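# Reorient a pinched spanner in the right hand

## Task

The spanner starts out dangling from the right hand, pinched by its handle's end between thumb and index finger. Using that hand alone, rotate and shift it within the grasp until its orientation in the hand and the spot on the handle where it is held match the two goal pictures. The hand includes the wrist camera, its bracket and the arm's final link. Touching anything else with the spanner, or letting it leave the hand, is a failure. To finish, keep it motionless in a firm grip for a moment with the palm pointing straight down and no hand motor showing "moving", then declare that you are done. Nothing may be knocked or placed off the table.

## Robot and tools

ROBOT. A humanoid upper body stands on a mount past the table's -x edge, facing about +x. Only its right arm (7 joints) and right hand move. The hand has six motors: little, ring, middle, index, thumb_bend, thumb_turn.

SCENE FRAME. Metres. The table top is z = 0 with +z up; +x runs across the table away from the robot, so the robot's right is -y. The table's near edge is at x = 0.18. The right shoulder sits roughly 0.28 m above the pelvis (which is 0.01 to 0.14 m above the table), 0.14 m toward -y and 0.06 m toward +x; the hand point reaches at most 0.59 m from it. Reported positions get less exact at long reach.

HAND POINT AND ITS AXES. The controlled point is fixed to the palm, 0.05 m in front of it, where index pad and thumb tip meet in a pinch. Its +z runs along straight fingers, +y comes out of the palm, +x crosses the palm toward the little finger. Palm facing straight down means the hand point's +y points along world -z. Straight fingers extend 0.06 to 0.07 m past the point. A bracket on the little-finger side of the wrist sticks out 0.03 m beyond the point along +y and 0.11 m across the palm; it can collide.

THE ROW (used by execute_actions and move). 14 numbers, each in [-1, 1], for the single right arm and hand:
1-3 dx, dy, dz: position offset, 1.0 = 0.6 m.
4-6 rx, ry, rz: one rotation vector as an offset, 1.0 = 180 degrees.
These six are offsets in the hand point's own axes, relative to its measured pose when the action began (for a call's first action, the last pose a result reported). Every row of an action is measured from that same start, not from the row before.
7-12 little, ring, middle, index, thumb_bend, thumb_turn: absolute motor targets, -1 open/straight (thumb_turn -1 beside the palm), +1 fully closed (thumb_turn +1 in front of the palm opposite the fingers). A pinch is near index +0.22, thumb_bend +0.75, thumb_turn +0.57.
13 force_limit: closing stops at this fingertip load, linear from about 0 N at -1 to 10 N at +1 (15 N for the two thumb motors). Opening ignores it.
14 speed: linear from nearly zero at -1 to full at +1; full speed crosses a finger's whole range in 0.6 s. Use -0.9 or lower for gentle closing, since fast fingers overshoot the limit.

TOOLS.
execute_actions(actions): a list of actions; each action is a list of up to 15 rows, one row per 1/30 s step. Fewer rows means the final row repeats to fill 15 steps. An empty list just returns state and images.
move(target, speed, blocking): target is one row; its offsets count from the pose in the latest result that showed one. The hand point follows a straight path, lasting 0.5 to 10 s (cut off at 10 s). speed is in m/s, 0.002 to 0.5, default 0.25; rotation is capped at twice that in rad/s. The path ignores obstacles; faster moves and targets set deeper past a contact hit and press harder. The hand numbers are sent at the start. blocking=false returns after 0.5 s while motion continues; then use wait or stop before sending more motion.
wait(seconds): 0 to 10; holds the last command, returns early if a move finishes.
stop(): brakes a running move; it needs some distance.
zoom_image(camera, region): camera is cam_head, cam_high, cam_low or cam_wrist; region is [x0, y0, x1, y1] pixels from the top-left, at most 504 by 504.
show_instructions(): shows the goal reference pictures again.
finished_scene(scene): ends the current scene, given its number; irreversible.

MOTION LIMITS. Each step the commanded pose is clipped to within 70 mm and 16 degrees of the measured pose; position wins over orientation if both cannot be met. After an action the arm only continues to the last clipped pose, so large changes need several actions. Joints move at most 2.4 rad/s.

HAND BEHAVIOUR. A motor starts only when its target changes (0.01 or more is enough), then runs until it arrives or, closing, hits force_limit, and locks. A blocked motor shows "moving" for the duration the travel would take, then "stalled". Locks resist at least 15 N. To grip harder, raise force_limit and send a target further closed than hand_measured; to loosen, send a more open one. A new force_limit or speed affects a running motor but won't restart a stopped one.

RESULTS. The state gives end_effector_position (m) and end_effector_quat_wxyz in the scene frame, "Hand target" (pose now being driven toward), and six-value lists in row order: hand_measured (position on the target scale), hand_stopped_by (moving, target, force, stalled, fault = dead motor), hand_load_n (fingertip force, positive pushing open; near 0 on all means the grip is lost), plus hand_force_limit and hand_speed. Action calls list step positions; HELD marks held-back steps. A move adds a "move:" line: done, off_target, moving, held or fault, with limits such as paced (pose clipped) or held (a check blocked steps, after which motion may speed up), and distance from target. "pose unreachable" means the clearance check altered the command. Images: cam_head, cam_high, cam_low (896x504) and cam_wrist (504x504 fisheye); calibrations are provided.

AVOID. The spanner contacting anything other than the hand, dropping or slipping, knocking items off the table, fast impacts and hard pressing. Joint load limits are 22 N m except the two wrist joints at 4.4 N m (held weight counts); exceeding one freezes the arm for 10 s. Holding loads heats motors: MOTOR HOT appears from 90 °C, and at 120 °C an OVER-TEMPERATURE FAULT drops the arm.

Each tool is called after "Request:" as name(argument=value, ...) on one line, values as JSON.

## Session

Request:
show_instructions()

Request:
execute_actions(actions=[])

Reference images for this scene: goal picture from the wrist camera place, goal picture looking into the palm, FIVE-FINGER HAND page 1.

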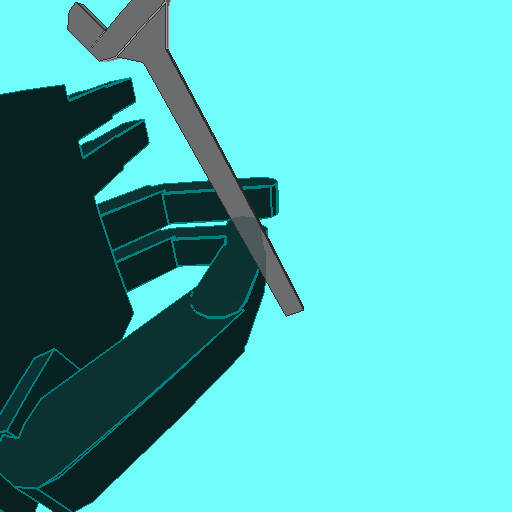

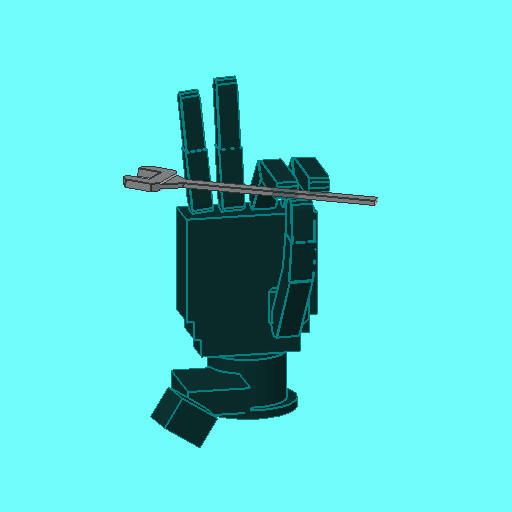

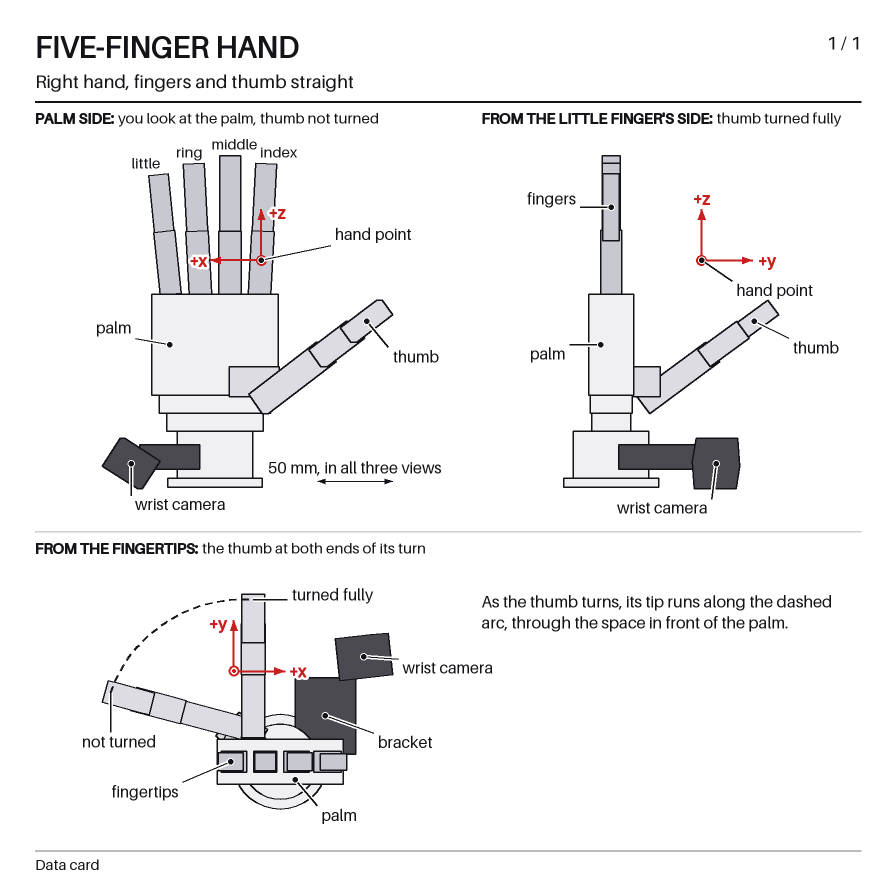

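Scene clock: 0.00 s.
end_effector_position=(+0.3853, -0.0350, +0.3109) hand_measured=(-1.000, -1.000, -1.000, +0.182, +0.750, +0.570) hand_load_n=(+0.0, +0.0, +0.0, +7.5, +1.0, -0.5) hand_stopped_by=(target, target, target, target, target, target) hand_force_limit=0.00 hand_speed=-0.80 end_effector_quat_wxyz=(+0.631, -0.636, +0.278, -0.346)
Joint positions: [-0.864 -1.205  0.176 -0.658 -0.23   0.296  0.523]
Joint velocities: [-0.002  0.    -0.014 -0.002 -0.003  0.     0.   ]
Motor temperatures (°C, as the motors report them): [31 37 33 36 41 27 27]
Hand target: +0.385, -0.035, +0.311; +0.631, -0.636, +0.278, -0.346
camera_calibration (this result's frames):
cam_wrist: T_world_to_cam=[[0.0650524, 0.00365888, -0.997875, 0.281365], [-0.936336, 0.345981, -0.059772, 0.393283], [0.345027, 0.938234, 0.0259328, 0.019615], [0, 0, 0, 1]] pos_world=[0.343173, -0.155501, 0.303765]

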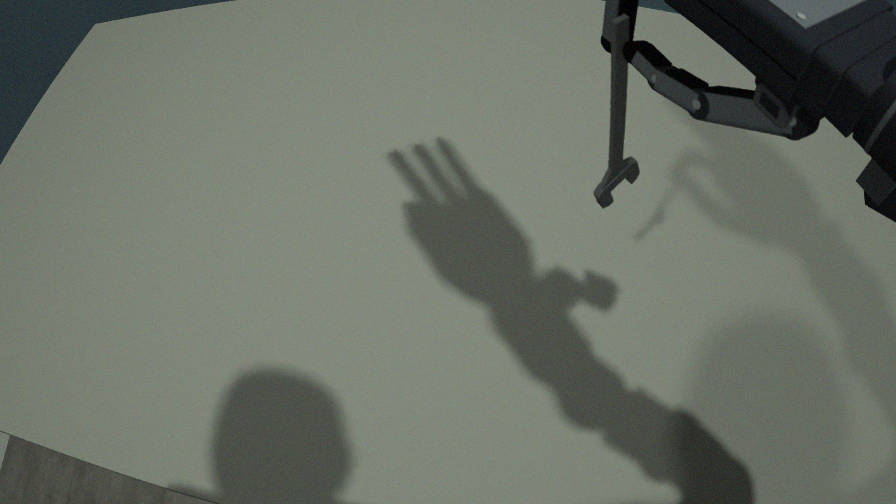

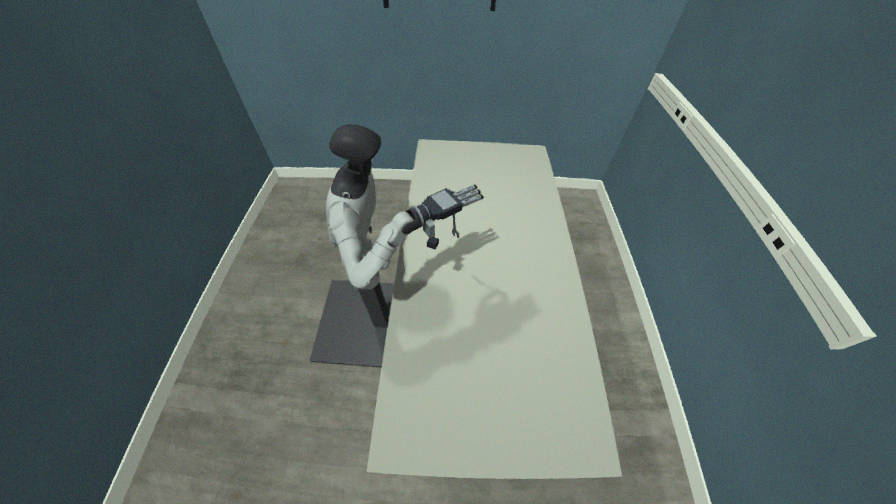

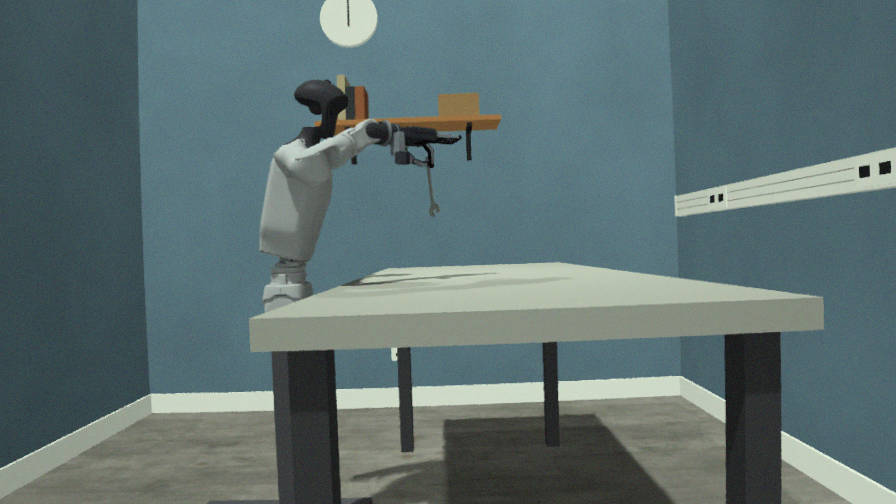

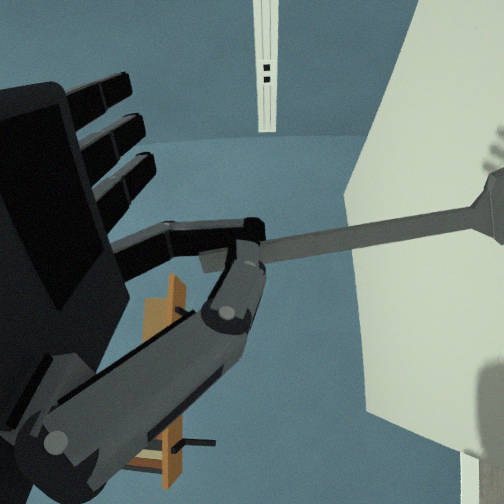

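Request:
move(target=[0,0,0,0,0,0.56,-1,-1,-1,0.168,0.75,0.57,0,-0.8], speed=0.2)

Scene clock: 5.00 s.
end_effector_position=(+0.3905, -0.0405, +0.3119) hand_measured=(-1.000, -1.000, -1.000, +0.168, +0.750, +0.570) hand_load_n=(+0.0, +0.0, +0.0, +2.0, +0.0, -0.5) hand_stopped_by=(target, target, target, target, target, target) hand_force_limit=0.00 hand_speed=-0.80 end_effector_quat_wxyz=(+0.674, -0.176, +0.672, +0.252)
Joint positions: [-0.606 -0.393 -0.339 -0.598  0.669  1.023  0.337]
Joint velocities: [-0.002  0.009  0.    -0.009  0.     0.008  0.   ]
Motor temperatures (°C, as the motors report them): [33 38 34 36 41 28 27]
Hand target: +0.390, -0.040, +0.312; +0.674, -0.175, +0.671, +0.253
Off the commanded pose: 0.008 m, 2 deg.
move: off_target
camera_calibration (this result's frames):
cam_wrist: T_world_to_cam=[[-0.559333, 0.814774, 0.152613, 0.199947], [-0.390307, -0.42128, 0.818647, -0.118151], [0.731305, 0.398331, 0.553648, -0.314306], [0, 0, 0, 1]] pos_world=[0.295575, -0.0874881, 0.240224]

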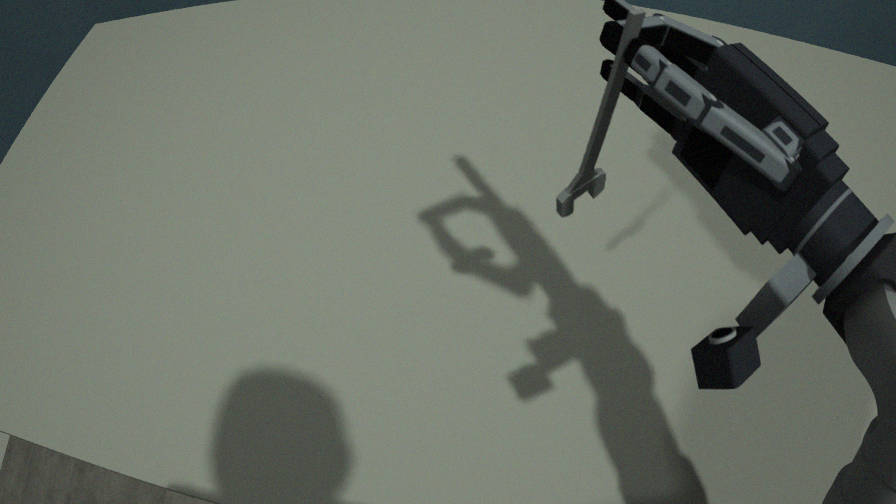

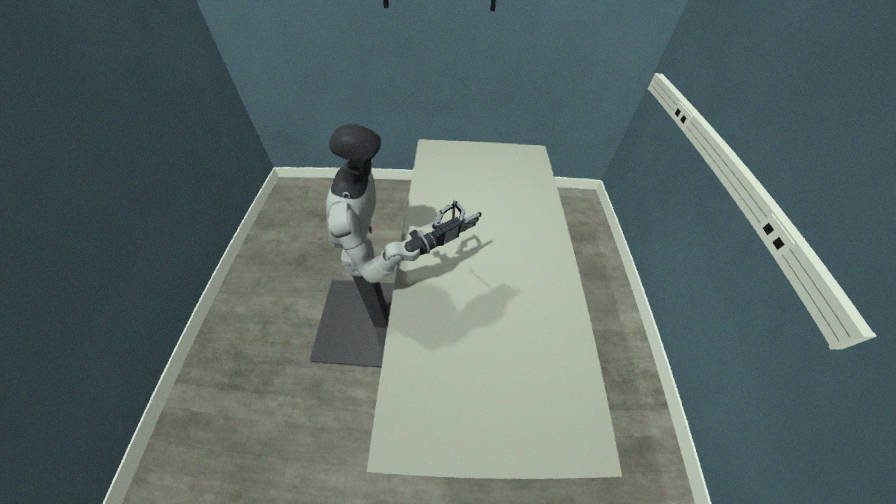

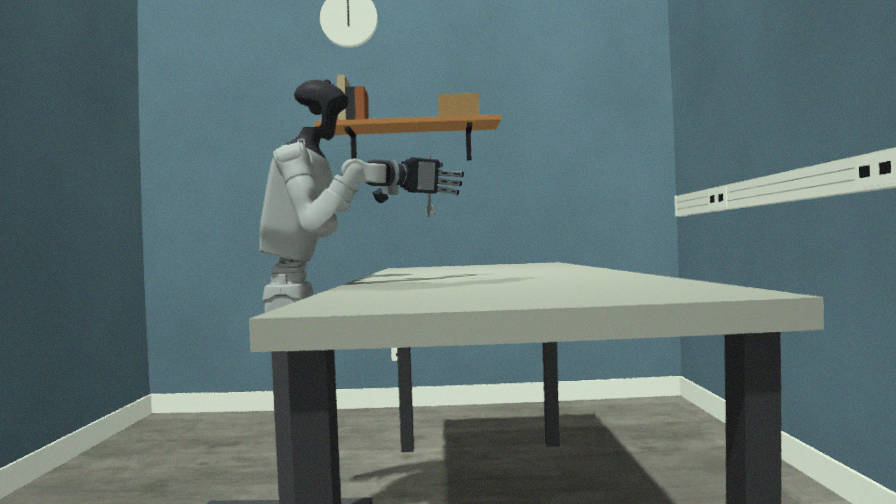

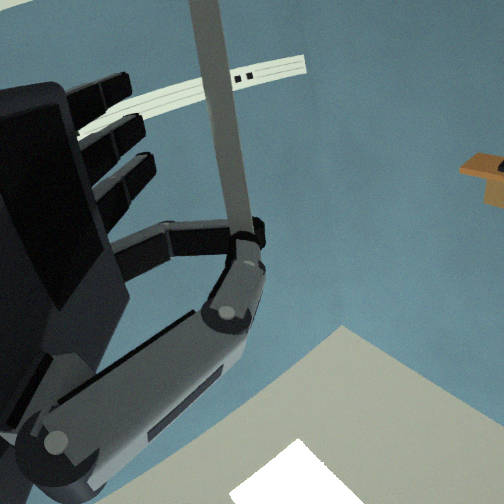

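Request:
move(target=[0,0,0,0,0,0.1,-1,-1,-1,0.168,0.75,0.57,0,-0.8], speed=0.1)

Scene clock: 7.17 s.
end_effector_position=(+0.3926, -0.0428, +0.3094) hand_measured=(-1.000, -1.000, -1.000, +0.168, +0.750, +0.570) hand_load_n=(+0.0, +0.0, +0.0, +2.0, +0.0, -0.5) hand_stopped_by=(target, target, target, target, target, target) hand_force_limit=0.00 hand_speed=-0.80 end_effector_quat_wxyz=(+0.624, -0.064, +0.695, +0.350)
Joint positions: [-0.623 -0.161 -0.497 -0.627  0.832  1.252  0.187]
Joint velocities: [-0.018  0.005  0.008  0.002  0.002  0.006  0.   ]
Motor temperatures (°C, as the motors report them): [33 38 34 36 41 29 27]
Hand target: +0.392, -0.042, +0.311; +0.625, -0.064, +0.694, +0.352
Off the commanded pose: 0.004 m, 1 deg.
move: off_target
camera_calibration (this result's frames):
cam_wrist: T_world_to_cam=[[-0.499926, 0.7376, 0.453895, 0.0834778], [-0.240543, -0.621721, 0.745387, -0.161049], [0.831993, 0.263457, 0.488239, -0.33857], [0, 0, 0, 1]] pos_world=[0.284681, -0.0725023, 0.247457]

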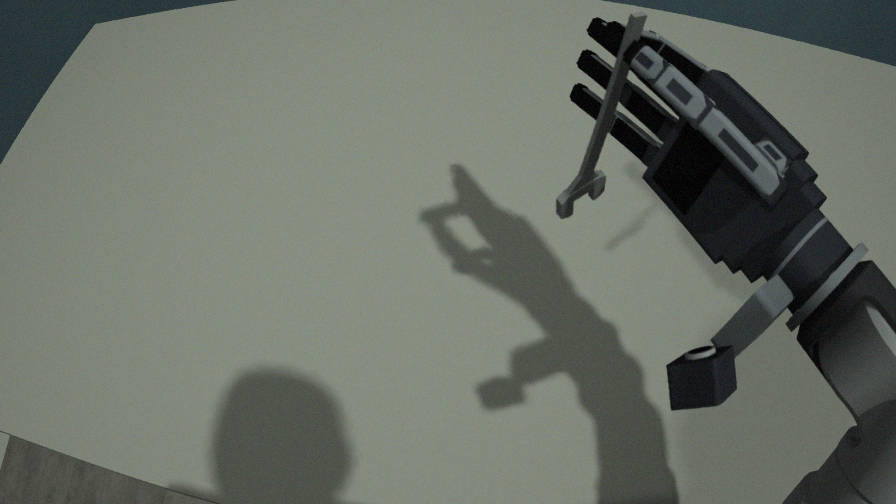

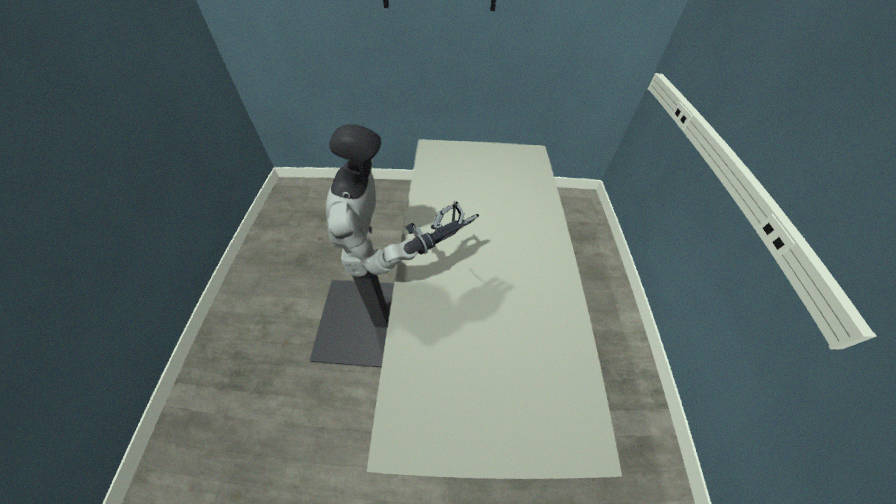

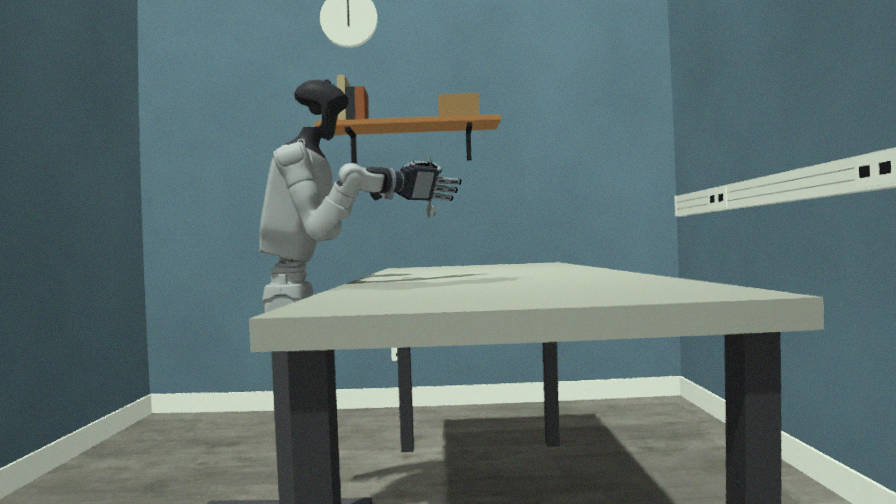

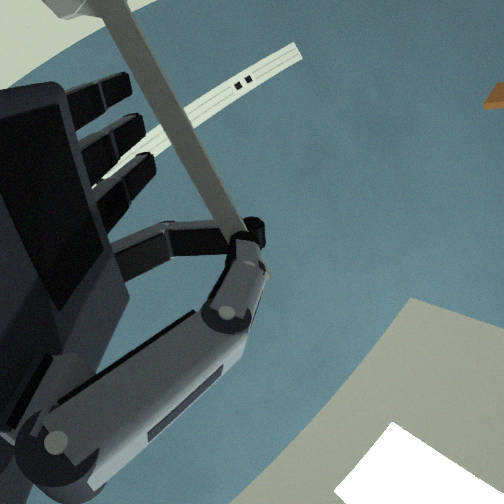

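Request:
move(target=[0,0,0,0,0,0,-1,-1,0.4,0.4,0.75,0.57,0.9,-0.6])

Request:
move(target=[0,0,0,0,0,-0.52,-1,-1,0.4,0.4,0.75,0.57,0.9,-0.6], speed=0.3)

Request:
move(target=[0,0,0,0,0,-0.51,-1,-1,0.4,0.4,0.75,0.57,0.9,-0.6], speed=0.3)

Scene clock: 9.77 s.
end_effector_position=(+0.3925, -0.0428, +0.3094) hand_measured=(-1.000, -1.000, +0.238, +0.184, +0.748, +0.570) hand_load_n=(+0.0, +0.0, +10.5, +13.0, +4.5, +1.5) hand_stopped_by=(target, target, force, force, target, target) hand_force_limit=0.90 hand_speed=-0.60 end_effector_quat_wxyz=(+0.624, -0.064, +0.695, +0.350)
Joint positions: [-0.623 -0.161 -0.497 -0.627  0.832  1.253  0.187]
Joint velocities: [-0.014  0.    -0.014 -0.008 -0.009  0.     0.   ]
Motor temperatures (°C, as the motors report them): [34 38 33 36 41 30 27]
Hand target: +0.393, -0.043, +0.309; +0.624, -0.064, +0.695, +0.350
Off the commanded pose: 0.000 m, 0 deg.
move: done
camera_calibration (this result's frames):
cam_wrist: T_world_to_cam=[[-0.499943, 0.73747, 0.454087, 0.0833896], [-0.240316, -0.621853, 0.74535, -0.161109], [0.832048, 0.263508, 0.488117, -0.338537], [0, 0, 0, 1]] pos_world=[0.284652, -0.0724761, 0.247462]

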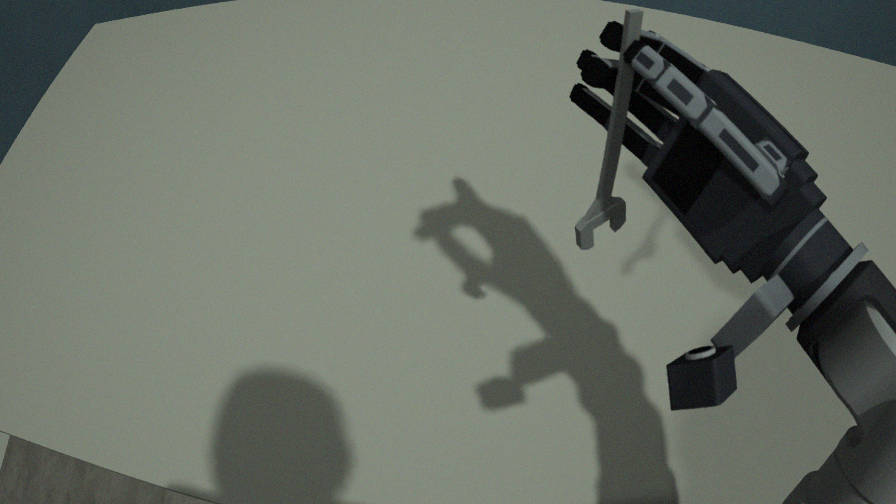

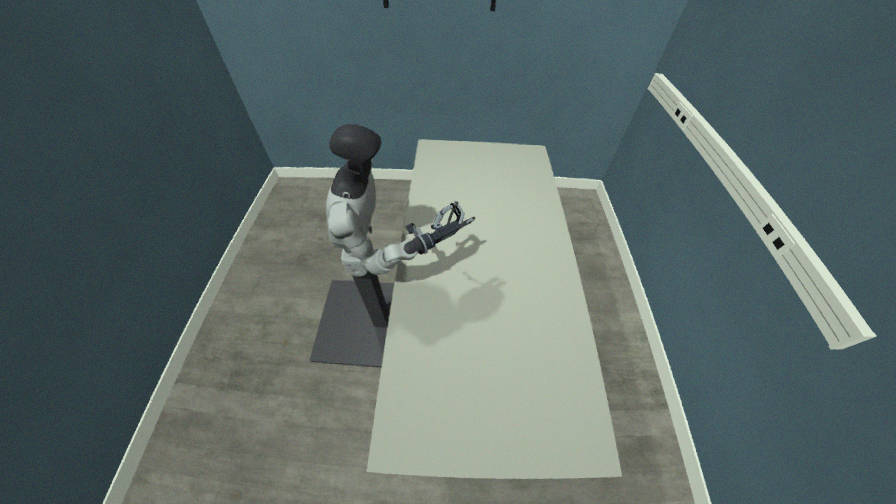

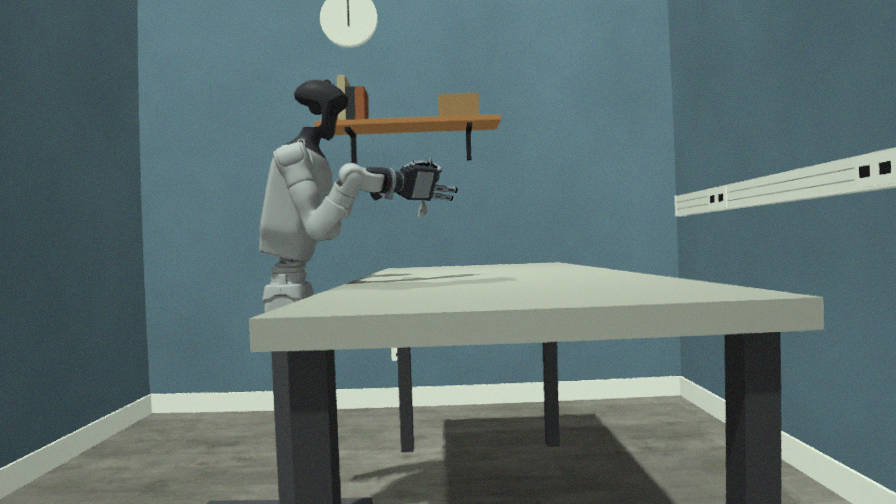

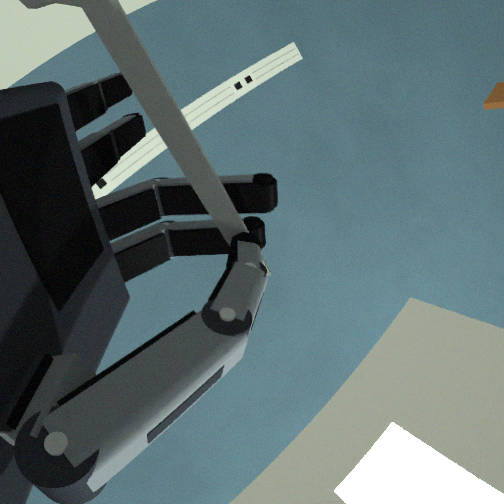

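Scene clock: 12.87 s.
end_effector_position=(+0.3875, -0.0363, +0.3102) hand_measured=(-1.000, -1.000, +0.238, +0.184, +0.748, +0.570) hand_load_n=(+0.0, +0.0, +10.0, +13.5, +4.5, +2.0) hand_stopped_by=(target, target, force, force, target, target) hand_force_limit=0.90 hand_speed=-0.60 end_effector_quat_wxyz=(+0.690, -0.557, +0.414, -0.203)
Joint positions: [-0.758 -1.034  0.036 -0.583  0.011  0.387  0.536]
Joint velocities: [-0.006 -0.003 -0.002 -0.002 -0.006  0.     0.   ]
Motor temperatures (°C, as the motors report them): [35 38 34 37 41 30 28]
Hand target: +0.387, -0.036, +0.310; +0.690, -0.559, +0.412, -0.206
Off the commanded pose: 0.008 m, 2 deg.
move: off_target
camera_calibration (this result's frames):
cam_wrist: T_world_to_cam=[[-0.197363, 0.345726, -0.917345, 0.36964], [-0.904287, 0.297147, 0.306542, 0.267911], [0.378566, 0.890043, 0.25399, -0.0653367], [0, 0, 0, 1]] pos_world=[0.339956, -0.149251, 0.273556]

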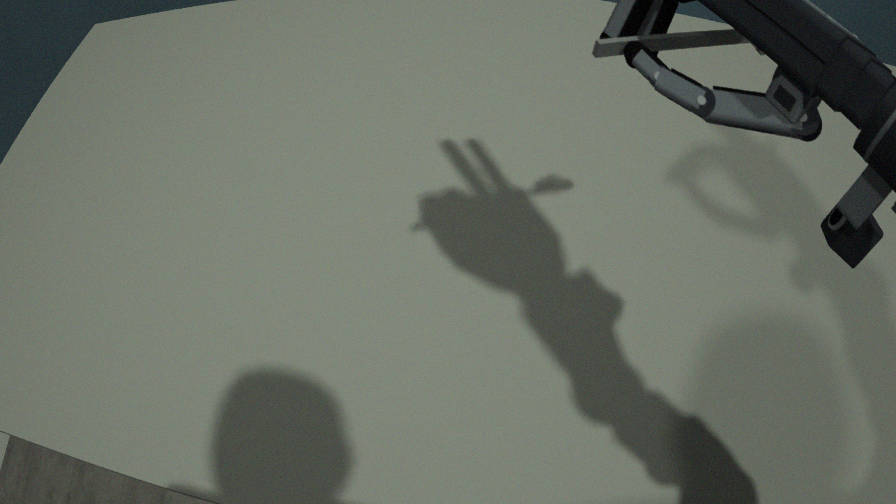

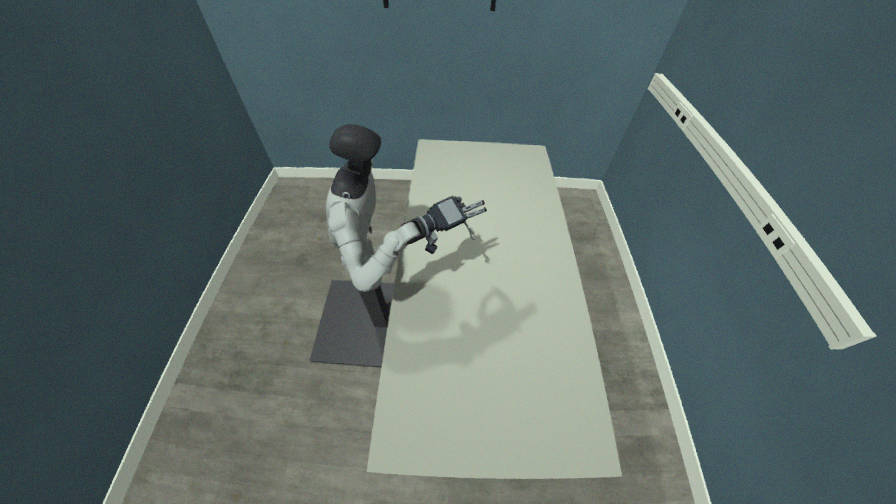

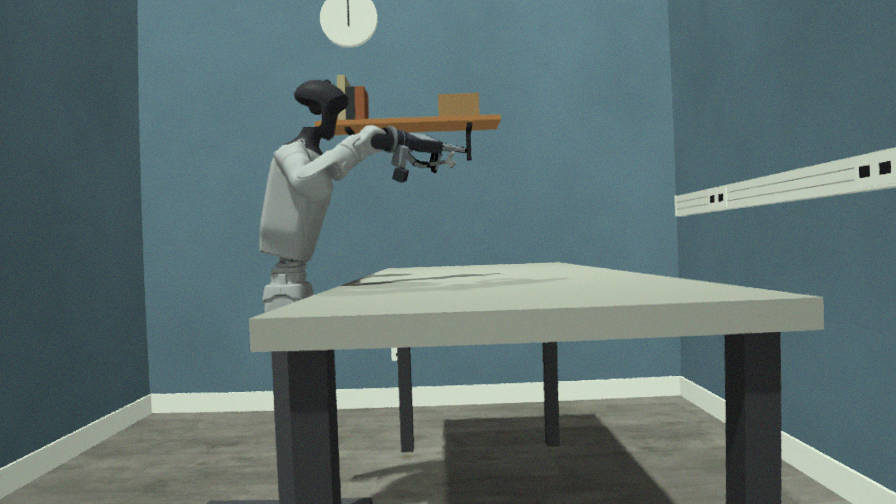

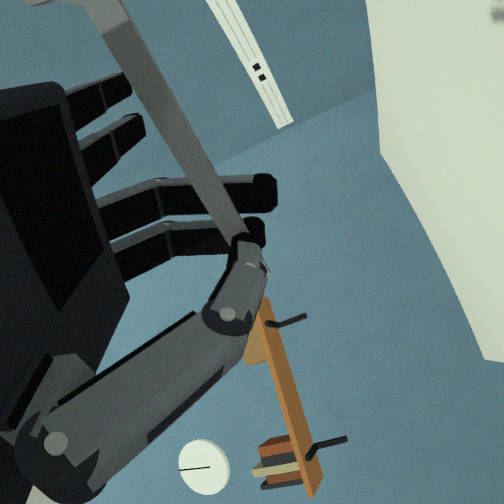

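Scene clock: 15.90 s.
end_effector_position=(+0.3881, -0.0387, +0.3068) hand_measured=(-1.000, -1.000, +0.238, +0.184, +0.748, +0.570) hand_load_n=(+0.0, +0.0, +9.5, +13.5, +4.5, +2.0) hand_stopped_by=(target, target, force, force, target, target) hand_force_limit=0.90 hand_speed=-0.60 end_effector_quat_wxyz=(-0.335, +0.693, +0.110, +0.629)
Joint positions: [-1.213 -1.308  0.649 -0.866 -1.171  0.027  0.755]
Joint velocities: [-0.009 -0.002 -0.002  0.014 -0.006  0.     0.002]
Motor temperatures (°C, as the motors report them): [35 39 34 36 41 30 28]
Hand target: +0.388, -0.038, +0.307; -0.334, +0.693, +0.112, +0.629
Off the commanded pose: 0.004 m, 1 deg.
move: off_target
camera_calibration (this result's frames):
cam_wrist: T_world_to_cam=[[0.57691, -0.725386, -0.375487, -0.140654], [-0.60182, -0.0666782, -0.795843, 0.476989], [0.552257, 0.685105, -0.475019, 0.0857195], [0, 0, 0, 1]] pos_world=[0.320867, -0.128951, 0.367513]

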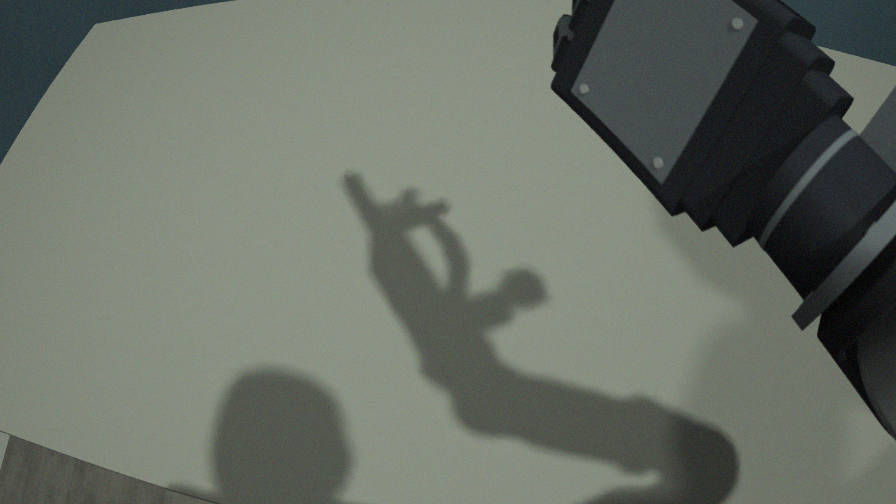

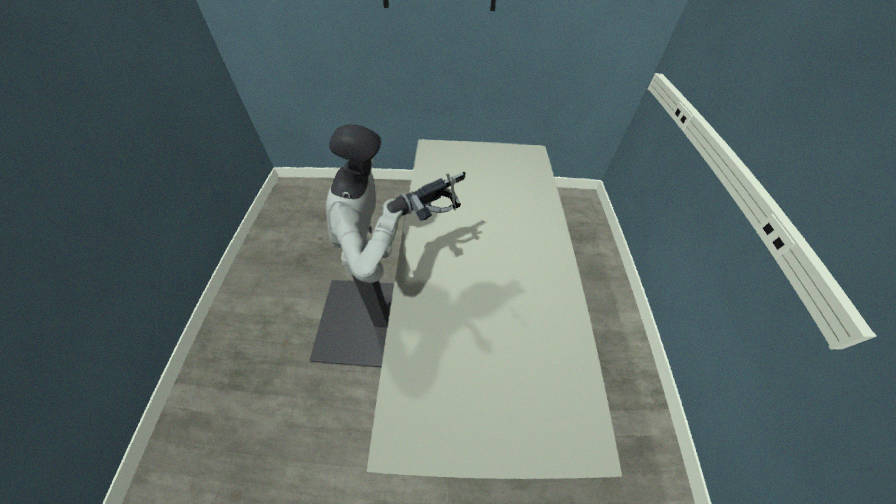

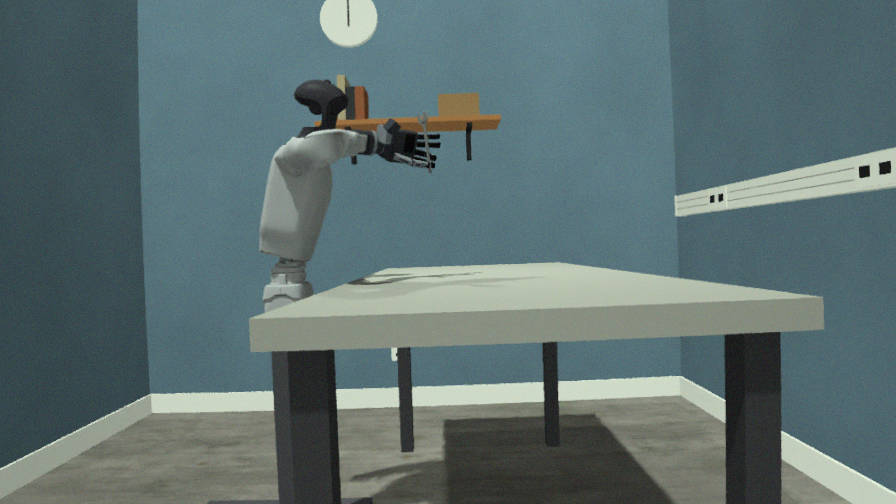

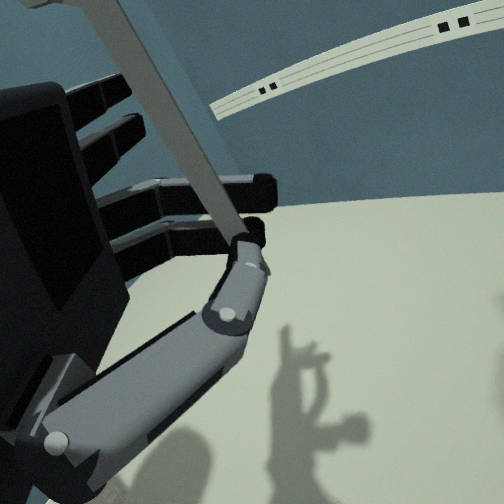

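Request:
execute_actions(actions=[[[0,0,0,0,0,0,-1,-1,0.22,0.168,0.75,0.57,-0.3,-0.6]],[[0,0,0,0,0,0,-1,-1,0.18,0.128,0.75,0.57,-0.3,-0.6],[0,0,0,0,0,0,-1,-1,0.18,0.128,0.75,0.57,-0.3,-0.6],[0,0,0,0,0,0,-1,-1,0.18,0.128,0.75,0.57,-0.3,-0.6],[0,0,0,0,0,0,-1,-1,0.18,0.128,0.75,0.57,-0.3,-0.6],[0,0,0,0,0,0,-1,-1,0.4,0.4,0.75,0.57,-0.3,-0.6]]])

Scene clock: 17.40 s.
end_effector_position=(+0.3881, -0.0387, +0.3068) hand_measured=(-1.000, -1.000, +0.220, +0.168, +0.748, +0.570) hand_load_n=(+0.0, +0.0, +6.0, +8.0, +3.0, +0.5) hand_stopped_by=(target, target, force, force, target, target) hand_force_limit=-0.30 hand_speed=-0.60 end_effector_quat_wxyz=(-0.335, +0.693, +0.110, +0.629)
Joint positions: [-1.213 -1.308  0.649 -0.866 -1.171  0.027  0.755]
Joint velocities: [-0.006 -0.003  0.021 -0.003  0.     0.     0.   ]
Motor temperatures (°C, as the motors report them): [36 39 34 36 41 30 28]
Hand target: +0.388, -0.039, +0.307; -0.335, +0.693, +0.110, +0.629
Off the commanded pose: 0.000 m, 0 deg.
Step readings (end_effector_position; steps 1 to 15: 1st action; 16 to 30: 2nd action):
0: (+0.3881, -0.0387, +0.3068)
1: (+0.3881, -0.0387, +0.3068)
2: (+0.3881, -0.0387, +0.3068)
4: (+0.3881, -0.0387, +0.3068)
8: (+0.3881, -0.0387, +0.3068)
15: (+0.3881, -0.0387, +0.3068)
16: (+0.3881, -0.0387, +0.3068)
17: (+0.3881, -0.0387, +0.3068)
19: (+0.3881, -0.0387, +0.3068)
23: (+0.3881, -0.0387, +0.3068)
30: end_effector_position above
camera_calibration (this result's frames):
cam_wrist: T_world_to_cam=[[0.57683, -0.72546, -0.375467, -0.140657], [-0.60191, -0.0667358, -0.795771, 0.476955], [0.552243, 0.685021, -0.475156, 0.0857354], [0, 0, 0, 1]] pos_world=[0.320872, -0.128942, 0.367472]

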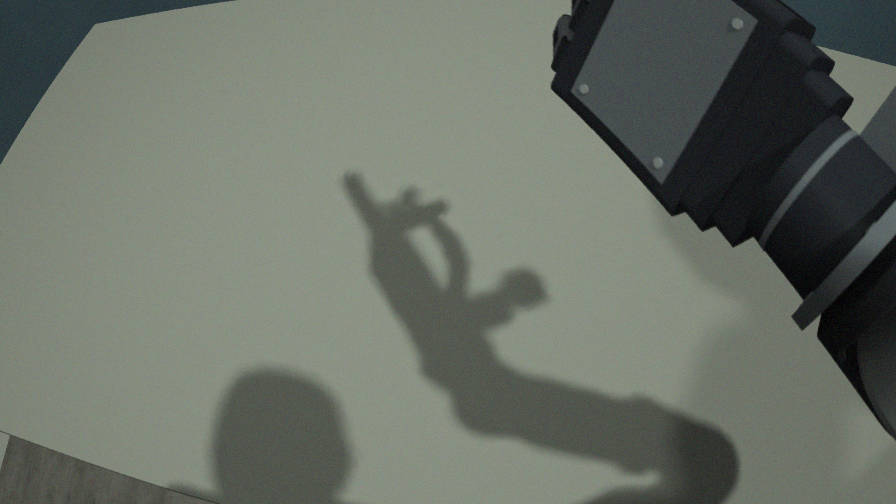

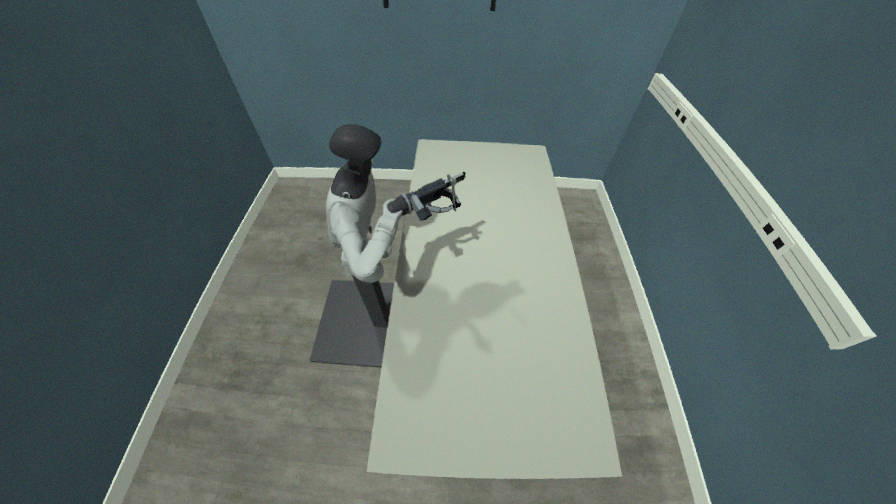

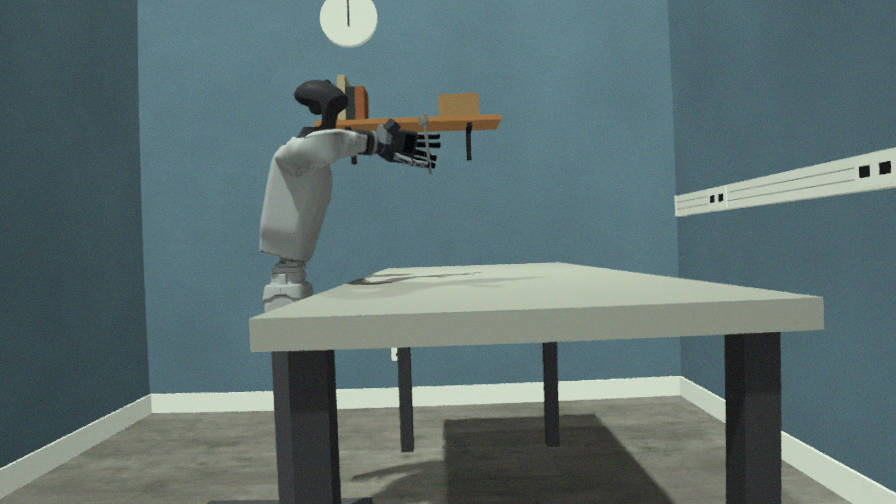

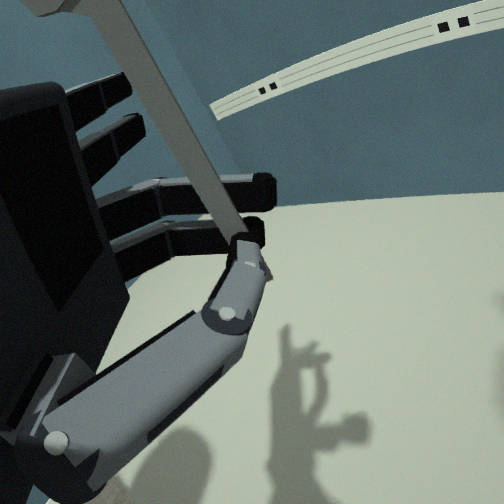

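Small slide. Open a bit wider.

Request:
execute_actions(actions=[[[0,0,0,0,0,0,-1,-1,0.16,0.11,0.75,0.57,-0.3,-0.6],[0,0,0,0,0,0,-1,-1,0.16,0.11,0.75,0.57,-0.3,-0.6],[0,0,0,0,0,0,-1,-1,0.16,0.11,0.75,0.57,-0.3,-0.6],[0,0,0,0,0,0,-1,-1,0.16,0.11,0.75,0.57,-0.3,-0.6],[0,0,0,0,0,0,-1,-1,0.4,0.4,0.75,0.57,-0.3,-0.6]]])

Scene clock: 18.27 s.
end_effector_position=(+0.3881, -0.0387, +0.3066) hand_measured=(-1.000, -1.000, +0.216, +0.164, +0.748, +0.570) hand_load_n=(+0.0, +0.0, +5.5, +7.0, +2.5, +1.0) hand_stopped_by=(target, target, force, force, target, target) hand_force_limit=-0.30 hand_speed=-0.60 end_effector_quat_wxyz=(-0.335, +0.693, +0.110, +0.628)
Joint positions: [-1.213 -1.308  0.649 -0.866 -1.171  0.027  0.755]
Joint velocities: [0.002 0.    0.002 0.005 0.005 0.    0.   ]
Motor temperatures (°C, as the motors report them): [36 39 34 36 41 30 28]
Hand target: +0.388, -0.039, +0.307; -0.335, +0.693, +0.110, +0.629
Off the commanded pose: 0.000 m, 0 deg.
Step readings (end_effector_position):
0: (+0.3881, -0.0387, +0.3068)
1: (+0.3881, -0.0387, +0.3068)
2: (+0.3881, -0.0387, +0.3068)
4: (+0.3881, -0.0387, +0.3068)
8: (+0.3881, -0.0387, +0.3066)
15: end_effector_position above
camera_calibration (this result's frames):
cam_wrist: T_world_to_cam=[[0.576687, -0.725544, -0.375523, -0.140645], [-0.602216, -0.0669189, -0.795524, 0.47687], [0.552058, 0.684914, -0.475525, 0.0858549], [0, 0, 0, 1]] pos_world=[0.32089, -0.128936, 0.367372]

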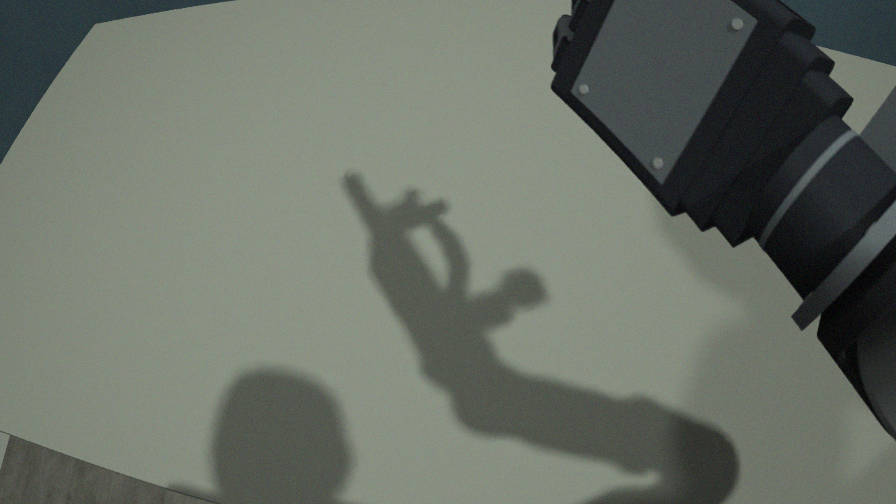

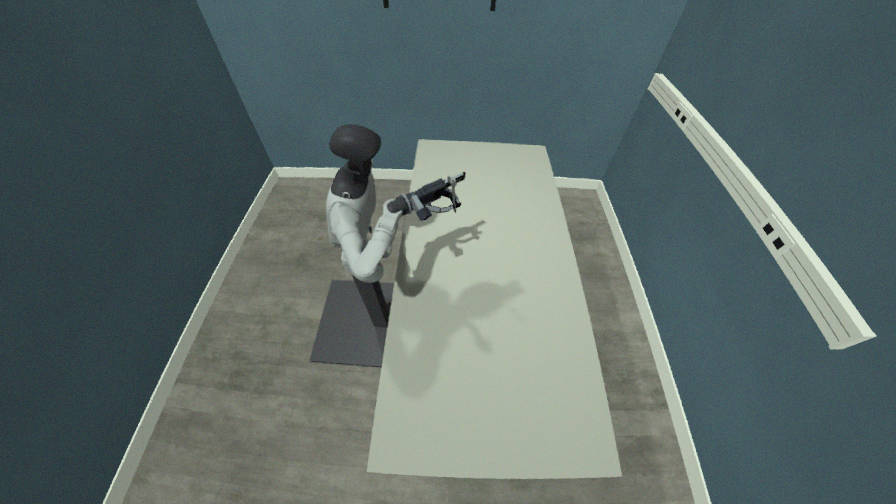

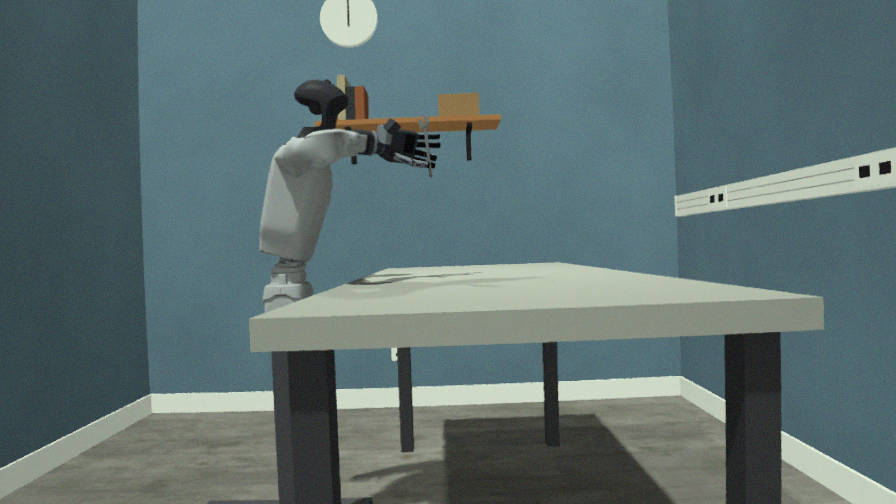

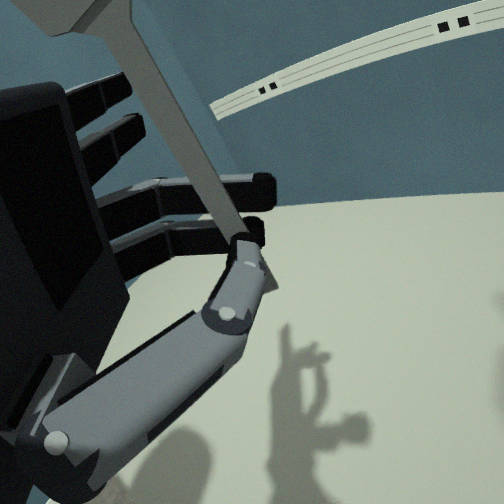

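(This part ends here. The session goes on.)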